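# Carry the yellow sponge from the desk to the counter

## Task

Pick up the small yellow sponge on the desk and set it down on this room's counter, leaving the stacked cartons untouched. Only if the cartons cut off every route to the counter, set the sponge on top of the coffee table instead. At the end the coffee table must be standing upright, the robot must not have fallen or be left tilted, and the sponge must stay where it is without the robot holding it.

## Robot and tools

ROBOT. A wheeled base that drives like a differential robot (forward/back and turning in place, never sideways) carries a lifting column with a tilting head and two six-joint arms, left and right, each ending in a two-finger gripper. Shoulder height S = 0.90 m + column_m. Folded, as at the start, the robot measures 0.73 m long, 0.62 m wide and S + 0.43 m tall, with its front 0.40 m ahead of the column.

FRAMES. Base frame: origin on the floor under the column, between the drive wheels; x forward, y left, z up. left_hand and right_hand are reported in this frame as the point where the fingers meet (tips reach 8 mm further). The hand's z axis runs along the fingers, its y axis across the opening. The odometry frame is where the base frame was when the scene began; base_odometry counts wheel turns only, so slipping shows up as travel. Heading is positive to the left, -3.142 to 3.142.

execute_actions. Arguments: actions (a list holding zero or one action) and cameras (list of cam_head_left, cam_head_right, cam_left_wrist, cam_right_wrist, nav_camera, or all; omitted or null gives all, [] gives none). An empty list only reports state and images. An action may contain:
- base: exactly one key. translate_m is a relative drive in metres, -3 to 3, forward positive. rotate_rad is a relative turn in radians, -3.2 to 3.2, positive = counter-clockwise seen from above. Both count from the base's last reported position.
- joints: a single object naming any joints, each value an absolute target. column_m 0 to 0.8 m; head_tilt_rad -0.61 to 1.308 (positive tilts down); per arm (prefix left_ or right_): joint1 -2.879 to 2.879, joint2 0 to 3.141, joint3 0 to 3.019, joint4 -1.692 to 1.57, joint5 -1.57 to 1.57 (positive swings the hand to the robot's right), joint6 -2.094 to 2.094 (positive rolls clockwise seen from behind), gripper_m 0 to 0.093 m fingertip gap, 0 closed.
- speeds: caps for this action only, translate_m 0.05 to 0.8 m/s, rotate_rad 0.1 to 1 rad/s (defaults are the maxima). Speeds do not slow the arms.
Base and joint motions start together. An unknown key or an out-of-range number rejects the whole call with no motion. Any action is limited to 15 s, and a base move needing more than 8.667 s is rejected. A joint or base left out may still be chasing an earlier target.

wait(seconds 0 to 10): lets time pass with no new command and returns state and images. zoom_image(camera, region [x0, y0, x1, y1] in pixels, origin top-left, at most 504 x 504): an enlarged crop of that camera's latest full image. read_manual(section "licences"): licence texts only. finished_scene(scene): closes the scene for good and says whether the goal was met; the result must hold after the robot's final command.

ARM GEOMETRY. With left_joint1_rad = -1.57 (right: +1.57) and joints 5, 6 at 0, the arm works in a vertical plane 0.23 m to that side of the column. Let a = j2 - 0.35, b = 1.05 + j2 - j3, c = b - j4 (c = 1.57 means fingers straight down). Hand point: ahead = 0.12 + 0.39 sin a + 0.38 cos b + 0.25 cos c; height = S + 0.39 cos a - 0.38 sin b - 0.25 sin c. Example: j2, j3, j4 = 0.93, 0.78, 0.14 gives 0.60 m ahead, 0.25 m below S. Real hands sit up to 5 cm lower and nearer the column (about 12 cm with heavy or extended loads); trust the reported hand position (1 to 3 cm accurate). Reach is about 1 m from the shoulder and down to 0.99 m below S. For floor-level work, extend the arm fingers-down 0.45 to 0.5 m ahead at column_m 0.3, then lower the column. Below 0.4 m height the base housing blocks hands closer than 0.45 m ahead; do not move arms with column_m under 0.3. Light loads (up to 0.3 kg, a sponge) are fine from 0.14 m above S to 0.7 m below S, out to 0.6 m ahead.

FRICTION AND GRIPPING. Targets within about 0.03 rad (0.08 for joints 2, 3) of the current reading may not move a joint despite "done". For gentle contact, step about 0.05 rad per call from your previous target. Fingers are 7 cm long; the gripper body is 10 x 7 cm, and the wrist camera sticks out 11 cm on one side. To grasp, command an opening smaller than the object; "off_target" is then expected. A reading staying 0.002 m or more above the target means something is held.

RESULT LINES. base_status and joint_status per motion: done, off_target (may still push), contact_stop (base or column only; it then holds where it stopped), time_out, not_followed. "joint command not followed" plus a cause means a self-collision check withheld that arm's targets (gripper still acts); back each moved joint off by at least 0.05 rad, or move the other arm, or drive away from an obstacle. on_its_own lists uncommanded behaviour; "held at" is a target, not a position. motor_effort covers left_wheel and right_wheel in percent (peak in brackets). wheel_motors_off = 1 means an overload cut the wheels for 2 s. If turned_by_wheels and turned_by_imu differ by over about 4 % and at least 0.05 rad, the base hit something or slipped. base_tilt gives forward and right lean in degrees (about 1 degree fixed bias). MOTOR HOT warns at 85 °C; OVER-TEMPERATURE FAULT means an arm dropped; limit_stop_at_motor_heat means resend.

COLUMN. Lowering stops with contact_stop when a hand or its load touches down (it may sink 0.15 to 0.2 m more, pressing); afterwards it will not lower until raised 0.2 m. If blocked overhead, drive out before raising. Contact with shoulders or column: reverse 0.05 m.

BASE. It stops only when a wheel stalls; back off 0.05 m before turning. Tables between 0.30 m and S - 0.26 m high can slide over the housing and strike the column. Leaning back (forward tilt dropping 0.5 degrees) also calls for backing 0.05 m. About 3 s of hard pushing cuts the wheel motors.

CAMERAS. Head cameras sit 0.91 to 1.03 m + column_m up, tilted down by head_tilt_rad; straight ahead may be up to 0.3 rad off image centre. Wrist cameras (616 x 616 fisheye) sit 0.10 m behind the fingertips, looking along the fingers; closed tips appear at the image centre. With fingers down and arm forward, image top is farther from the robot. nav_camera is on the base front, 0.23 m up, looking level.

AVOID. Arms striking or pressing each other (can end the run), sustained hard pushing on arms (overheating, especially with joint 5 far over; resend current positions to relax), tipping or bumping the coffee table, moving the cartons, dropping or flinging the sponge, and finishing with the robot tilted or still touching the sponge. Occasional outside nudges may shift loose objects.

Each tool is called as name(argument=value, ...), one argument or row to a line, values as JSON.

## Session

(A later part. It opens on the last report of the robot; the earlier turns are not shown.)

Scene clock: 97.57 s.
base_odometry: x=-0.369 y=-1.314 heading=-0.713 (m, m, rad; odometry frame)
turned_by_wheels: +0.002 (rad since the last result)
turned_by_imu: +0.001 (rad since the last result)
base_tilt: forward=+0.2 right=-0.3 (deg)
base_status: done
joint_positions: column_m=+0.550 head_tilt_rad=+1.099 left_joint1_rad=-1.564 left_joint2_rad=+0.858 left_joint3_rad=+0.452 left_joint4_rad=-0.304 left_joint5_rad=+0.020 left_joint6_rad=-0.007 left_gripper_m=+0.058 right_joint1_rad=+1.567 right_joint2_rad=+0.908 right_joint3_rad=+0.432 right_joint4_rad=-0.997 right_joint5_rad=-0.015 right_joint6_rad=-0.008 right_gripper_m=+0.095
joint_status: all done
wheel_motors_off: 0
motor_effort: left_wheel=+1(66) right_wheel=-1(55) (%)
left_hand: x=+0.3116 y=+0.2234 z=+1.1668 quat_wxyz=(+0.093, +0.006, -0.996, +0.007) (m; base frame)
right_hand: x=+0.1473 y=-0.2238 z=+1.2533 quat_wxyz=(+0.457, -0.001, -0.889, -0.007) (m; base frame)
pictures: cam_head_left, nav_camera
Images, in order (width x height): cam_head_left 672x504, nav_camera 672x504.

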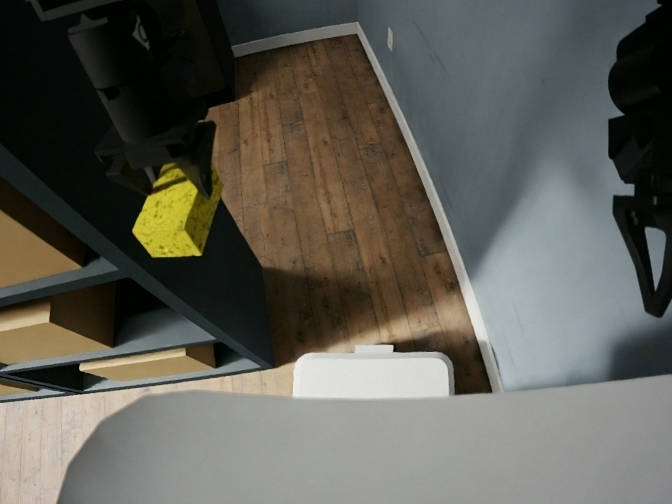

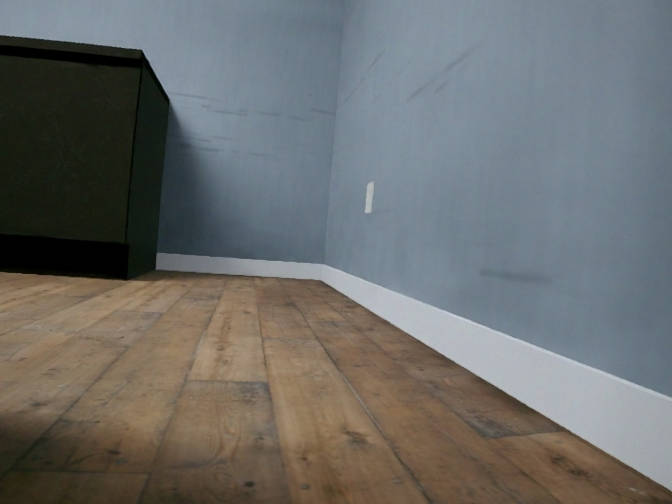

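execute_actions(
  actions=[
    {"base":{"translate_m":0.3}},
  ],
  cameras=[],
)

execute_actions(
  actions=[
    {"base":{"rotate_rad":0.2}},
  ],
  cameras=[],
)

execute_actions(
  actions=[
    {"base":{"translate_m":0.75},"joints":{"head_tilt_rad":0.7}},
  ],
  cameras=[],
)

execute_actions(
  actions=[
    {"base":{"rotate_rad":0.5},"joints":{"left_joint2_rad":1.55,"left_joint3_rad":1.6,"left_joint4_rad":-0.57,"column_m":0.6}},
  ],
)

Scene clock: 107.73 s.
base_odometry: x=-0.142 y=-1.510 heading=-0.712 (m, m, rad; odometry frame)
turned_by_wheels: +0.001 (rad since the last result)
turned_by_imu: +0.000 (rad since the last result)
base_tilt: forward=+0.2 right=-0.3 (deg)
base_status: done
joint_positions: column_m=+0.550 head_tilt_rad=+1.100 left_joint1_rad=-1.564 left_joint2_rad=+0.858 left_joint3_rad=+0.452 left_joint4_rad=-0.304 left_joint5_rad=+0.020 left_joint6_rad=-0.007 left_gripper_m=+0.058 right_joint1_rad=+1.567 right_joint2_rad=+0.908 right_joint3_rad=+0.432 right_joint4_rad=-0.997 right_joint5_rad=-0.015 right_joint6_rad=-0.008 right_gripper_m=+0.095
joint_status: not commanded
wheel_motors_off: 0
motor_effort: left_wheel=+1(41) right_wheel=-1(37) (%)
left_hand: x=+0.3116 y=+0.2234 z=+1.1668 quat_wxyz=(+0.093, +0.006, -0.996, +0.007) (m; base frame)
right_hand: x=+0.1473 y=-0.2238 z=+1.2533 quat_wxyz=(+0.457, -0.001, -0.889, -0.007) (m; base frame)
pictures: none
No camera images: the call's "cameras" was empty. Leave "cameras" out to get every camera's image.

Scene clock: 109.17 s.
base_odometry: x=-0.141 y=-1.510 heading=-0.514 (m, m, rad; odometry frame)
turned_by_wheels: +0.197 (rad since the last result)
turned_by_imu: +0.195 (rad since the last result)
base_tilt: forward=+0.1 right=-0.3 (deg)
base_status: done
joint_positions: column_m=+0.550 head_tilt_rad=+1.100 left_joint1_rad=-1.564 left_joint2_rad=+0.858 left_joint3_rad=+0.451 left_joint4_rad=-0.304 left_joint5_rad=+0.020 left_joint6_rad=-0.007 left_gripper_m=+0.058 right_joint1_rad=+1.567 right_joint2_rad=+0.908 right_joint3_rad=+0.431 right_joint4_rad=-0.997 right_joint5_rad=-0.015 right_joint6_rad=-0.008 right_gripper_m=+0.095
joint_status: not commanded
wheel_motors_off: 0
motor_effort: left_wheel=-1(73) right_wheel=+2(54) (%)
left_hand: x=+0.3112 y=+0.2234 z=+1.1668 quat_wxyz=(+0.093, +0.006, -0.996, +0.007) (m; base frame)
right_hand: x=+0.1469 y=-0.2238 z=+1.2534 quat_wxyz=(+0.457, -0.001, -0.889, -0.007) (m; base frame)
pictures: none
No camera images: the call's "cameras" was empty. Leave "cameras" out to get every camera's image.

Scene clock: 112.10 s.
base_odometry: x=+0.512 y=-1.879 heading=-0.514 (m, m, rad; odometry frame)
turned_by_wheels: +0.000 (rad since the last result)
turned_by_imu: +0.000 (rad since the last result)
base_tilt: forward=+0.1 right=-0.3 (deg)
base_status: done
joint_positions: column_m=+0.550 head_tilt_rad=+0.716 left_joint1_rad=-1.564 left_joint2_rad=+0.858 left_joint3_rad=+0.452 left_joint4_rad=-0.304 left_joint5_rad=+0.020 left_joint6_rad=-0.007 left_gripper_m=+0.058 right_joint1_rad=+1.567 right_joint2_rad=+0.908 right_joint3_rad=+0.432 right_joint4_rad=-0.997 right_joint5_rad=-0.015 right_joint6_rad=-0.008 right_gripper_m=+0.095
joint_status: all done
wheel_motors_off: 0
motor_effort: left_wheel=+1(68) right_wheel=-1(44) (%)
left_hand: x=+0.3116 y=+0.2234 z=+1.1668 quat_wxyz=(+0.093, +0.006, -0.996, +0.007) (m; base frame)
right_hand: x=+0.1473 y=-0.2238 z=+1.2533 quat_wxyz=(+0.457, -0.001, -0.889, -0.007) (m; base frame)
pictures: none
No camera images: the call's "cameras" was empty. Leave "cameras" out to get every camera's image.

Scene clock: 114.33 s.
base_odometry: x=+0.512 y=-1.879 heading=-0.017 (m, m, rad; odometry frame)
turned_by_wheels: +0.497 (rad since the last result)
turned_by_imu: +0.495 (rad since the last result)
base_tilt: forward=+0.1 right=-0.4 (deg)
base_status: done
joint_positions: column_m=+0.600 head_tilt_rad=+0.716 left_joint1_rad=-1.564 left_joint2_rad=+1.547 left_joint3_rad=+1.594 left_joint4_rad=-0.565 left_joint5_rad=+0.020 left_joint6_rad=-0.007 left_gripper_m=+0.058 right_joint1_rad=+1.567 right_joint2_rad=+0.908 right_joint3_rad=+0.432 right_joint4_rad=-0.997 right_joint5_rad=-0.015 right_joint6_rad=-0.008 right_gripper_m=+0.095
joint_status: all done
wheel_motors_off: 0
motor_effort: left_wheel=-10(74) right_wheel=+9(56) (%)
left_hand: x=+0.6900 y=+0.2255 z=+1.0739 quat_wxyz=(-0.002, +0.005, -1.000, +0.007) (m; base frame)
right_hand: x=+0.1471 y=-0.2238 z=+1.3033 quat_wxyz=(+0.457, -0.001, -0.889, -0.007) (m; base frame)
pictures: cam_head_left, cam_head_right, cam_left_wrist, cam_right_wrist, nav_camera
Images, in order (width x height): cam_head_left 672x504, cam_head_right 672x504, cam_left_wrist 616x616, cam_right_wrist 616x616, nav_camera 672x504.

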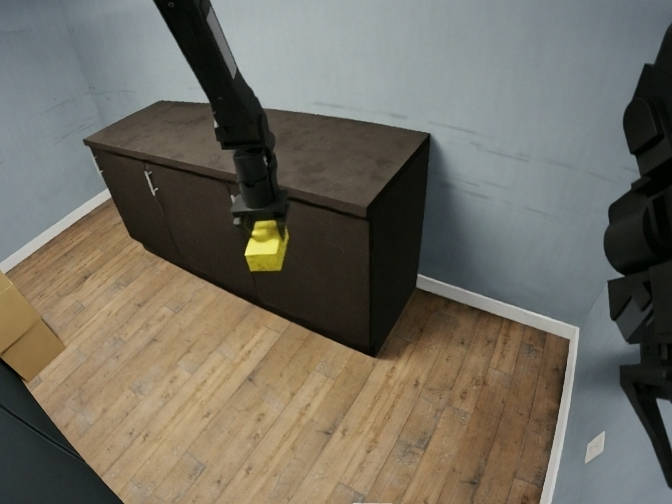

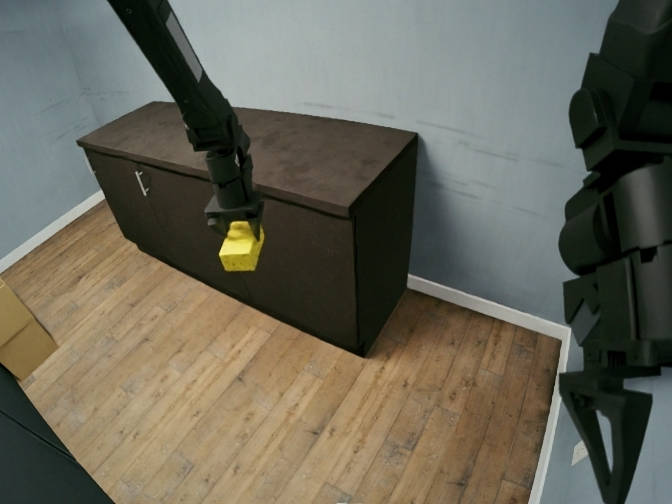

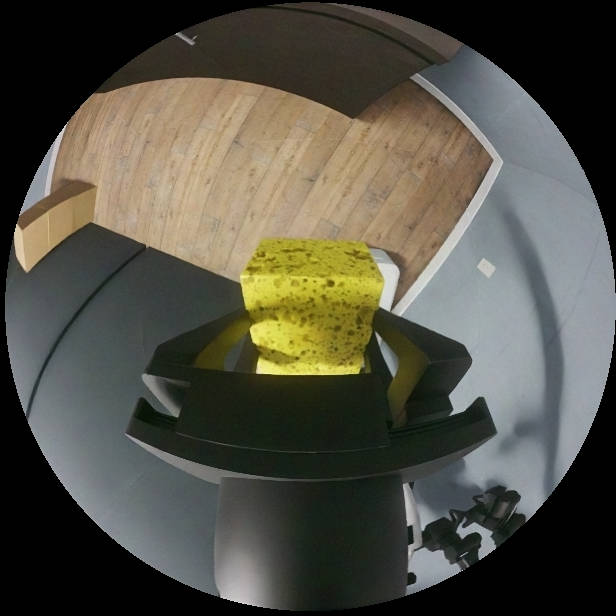

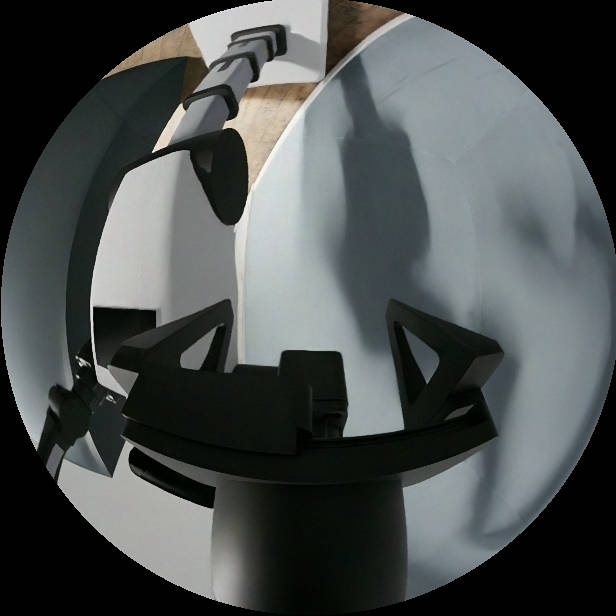

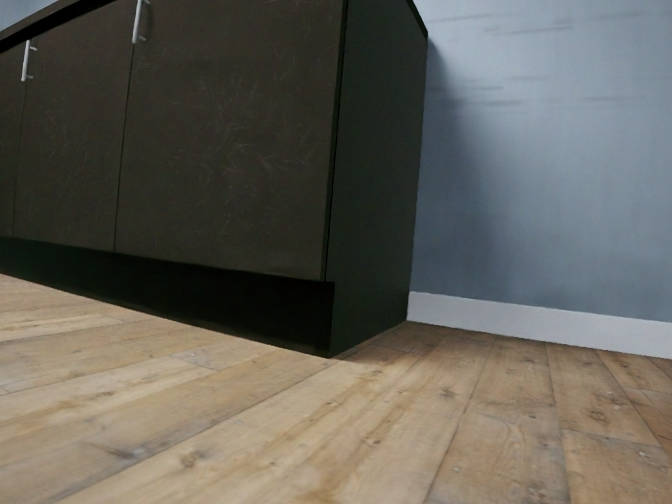

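execute_actions(
  actions=[
    {"base":{"translate_m":0.5},"joints":{"left_joint3_rad":2.0,"left_joint4_rad":-0.97,"column_m":0.4}},
  ],
  cameras=["cam_head_left","cam_left_wrist"],
)

Scene clock: 123.17 s.
base_odometry: x=+1.012 y=-1.887 heading=-0.016 (m, m, rad; odometry frame)
turned_by_wheels: +0.000 (rad since the last result)
turned_by_imu: +0.000 (rad since the last result)
base_tilt: forward=+0.2 right=-0.4 (deg)
base_status: done
joint_positions: column_m=+0.400 head_tilt_rad=+0.716 left_joint1_rad=-1.564 left_joint2_rad=+1.546 left_joint3_rad=+1.982 left_joint4_rad=-0.965 left_joint5_rad=+0.020 left_joint6_rad=-0.007 left_gripper_m=+0.058 right_joint1_rad=+1.567 right_joint2_rad=+0.908 right_joint3_rad=+0.431 right_joint4_rad=-0.997 right_joint5_rad=-0.015 right_joint6_rad=-0.008 right_gripper_m=+0.095
joint_status: all done
wheel_motors_off: 0
motor_effort: left_wheel=+1(69) right_wheel=+0(58) (%)
left_hand: x=+0.7938 y=+0.2252 z=+0.9768 quat_wxyz=(+0.003, +0.005, -1.000, +0.007) (m; base frame)
right_hand: x=+0.1469 y=-0.2238 z=+1.1036 quat_wxyz=(+0.457, -0.001, -0.889, -0.007) (m; base frame)
pictures: cam_head_left, cam_left_wrist
Images, in order (width x height): cam_head_left 672x504, cam_left_wrist 616x616.

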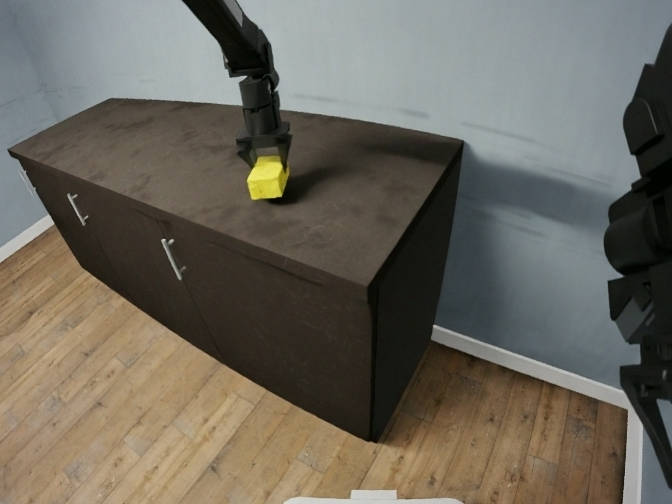

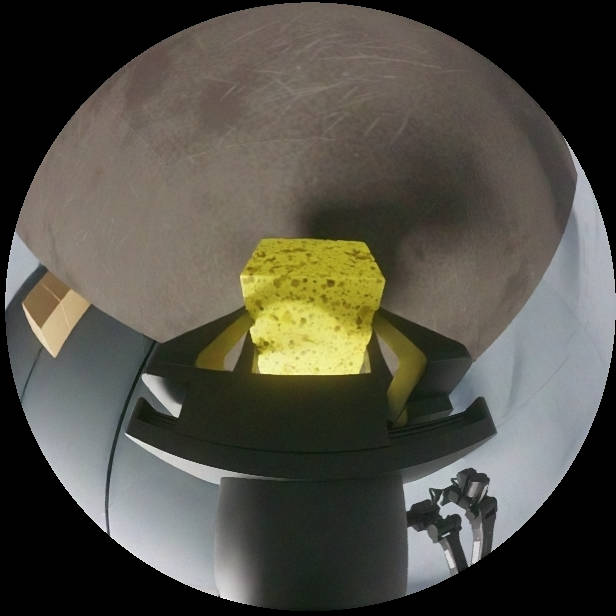

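execute_actions(
  actions=[
    {"joints":{"column_m":0.365}},
  ],
  cameras=["cam_left_wrist"],
)

execute_actions(
  actions=[
    {"joints":{"left_gripper_m":0.093}},
  ],
  cameras=["cam_left_wrist"],
)

execute_actions(
  actions=[
    {"joints":{"column_m":0.43}},
  ],
  cameras=["cam_head_left"],
)

finished_scene(
  scene=1,
)

Scene clock: 134.67 s.
base_odometry: x=+1.012 y=-1.887 heading=-0.016 (m, m, rad; odometry frame)
turned_by_wheels: +0.000 (rad since the last result)
turned_by_imu: +0.000 (rad since the last result)
base_tilt: forward=+0.1 right=-0.3 (deg)
base_status: not commanded
joint_positions: column_m=+0.365 head_tilt_rad=+0.716 left_joint1_rad=-1.564 left_joint2_rad=+1.532 left_joint3_rad=+1.982 left_joint4_rad=-0.976 left_joint5_rad=+0.019 left_joint6_rad=-0.007 left_gripper_m=+0.058 right_joint1_rad=+1.567 right_joint2_rad=+0.908 right_joint3_rad=+0.431 right_joint4_rad=-0.997 right_joint5_rad=-0.015 right_joint6_rad=-0.008 right_gripper_m=+0.095
joint_status: all done
wheel_motors_off: 0
motor_effort: left_wheel=+2(2) right_wheel=-1(1) (%)
left_hand: x=+0.7954 y=+0.2253 z=+0.9507 quat_wxyz=(+0.002, +0.005, -1.000, +0.007) (m; base frame)
right_hand: x=+0.1469 y=-0.2238 z=+1.0685 quat_wxyz=(+0.457, -0.001, -0.889, -0.007) (m; base frame)
pictures: cam_left_wrist
Images, in order (width x height): cam_left_wrist 616x616.

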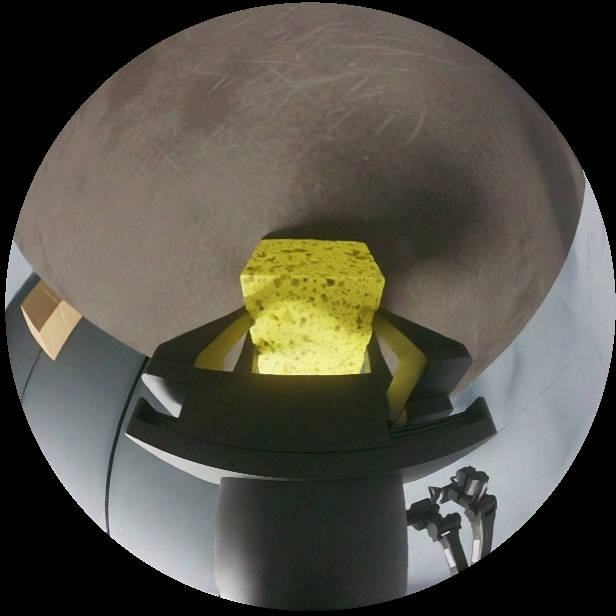

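Scene clock: 135.30 s.
base_odometry: x=+1.012 y=-1.887 heading=-0.016 (m, m, rad; odometry frame)
turned_by_wheels: +0.000 (rad since the last result)
turned_by_imu: +0.000 (rad since the last result)
base_tilt: forward=+0.2 right=-0.3 (deg)
base_status: not commanded
joint_positions: column_m=+0.365 head_tilt_rad=+0.716 left_joint1_rad=-1.564 left_joint2_rad=+1.534 left_joint3_rad=+1.982 left_joint4_rad=-0.975 left_joint5_rad=+0.019 left_joint6_rad=-0.007 left_gripper_m=+0.093 right_joint1_rad=+1.567 right_joint2_rad=+0.908 right_joint3_rad=+0.431 right_joint4_rad=-0.997 right_joint5_rad=-0.015 right_joint6_rad=-0.008 right_gripper_m=+0.095
joint_status: all done
wheel_motors_off: 0
motor_effort: left_wheel=+1(2) right_wheel=-1(1) (%)
left_hand: x=+0.7949 y=+0.2253 z=+0.9494 quat_wxyz=(+0.002, +0.005, -1.000, +0.007) (m; base frame)
right_hand: x=+0.1469 y=-0.2238 z=+1.0685 quat_wxyz=(+0.457, -0.001, -0.889, -0.007) (m; base frame)
pictures: cam_left_wrist
Images, in order (width x height): cam_left_wrist 616x616.

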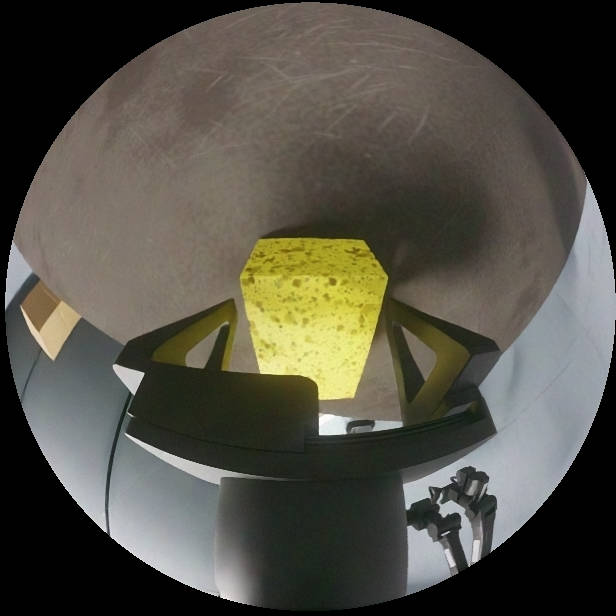

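Scene clock: 136.73 s.
base_odometry: x=+1.012 y=-1.887 heading=-0.016 (m, m, rad; odometry frame)
turned_by_wheels: +0.000 (rad since the last result)
turned_by_imu: +0.000 (rad since the last result)
base_tilt: forward=+0.1 right=-0.4 (deg)
base_status: not commanded
joint_positions: column_m=+0.430 head_tilt_rad=+0.716 left_joint1_rad=-1.564 left_joint2_rad=+1.535 left_joint3_rad=+1.982 left_joint4_rad=-0.975 left_joint5_rad=+0.019 left_joint6_rad=-0.007 left_gripper_m=+0.093 right_joint1_rad=+1.567 right_joint2_rad=+0.908 right_joint3_rad=+0.431 right_joint4_rad=-0.997 right_joint5_rad=-0.015 right_joint6_rad=-0.008 right_gripper_m=+0.095
joint_status: all done
wheel_motors_off: 0
motor_effort: left_wheel=+1(1) right_wheel=-1(1) (%)
left_hand: x=+0.7947 y=+0.2253 z=+1.0138 quat_wxyz=(+0.003, +0.005, -1.000, +0.007) (m; base frame)
right_hand: x=+0.1469 y=-0.2238 z=+1.1334 quat_wxyz=(+0.457, -0.001, -0.889, -0.007) (m; base frame)
pictures: cam_head_left
Images, in order (width x height): cam_head_left 672x504.

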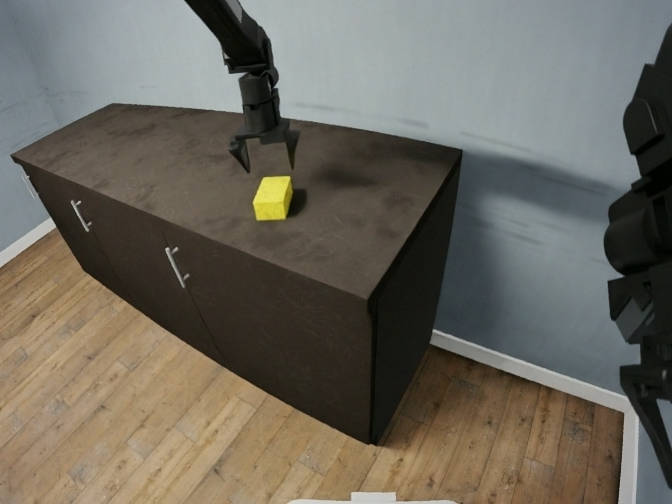

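The scene is finished: the task was done.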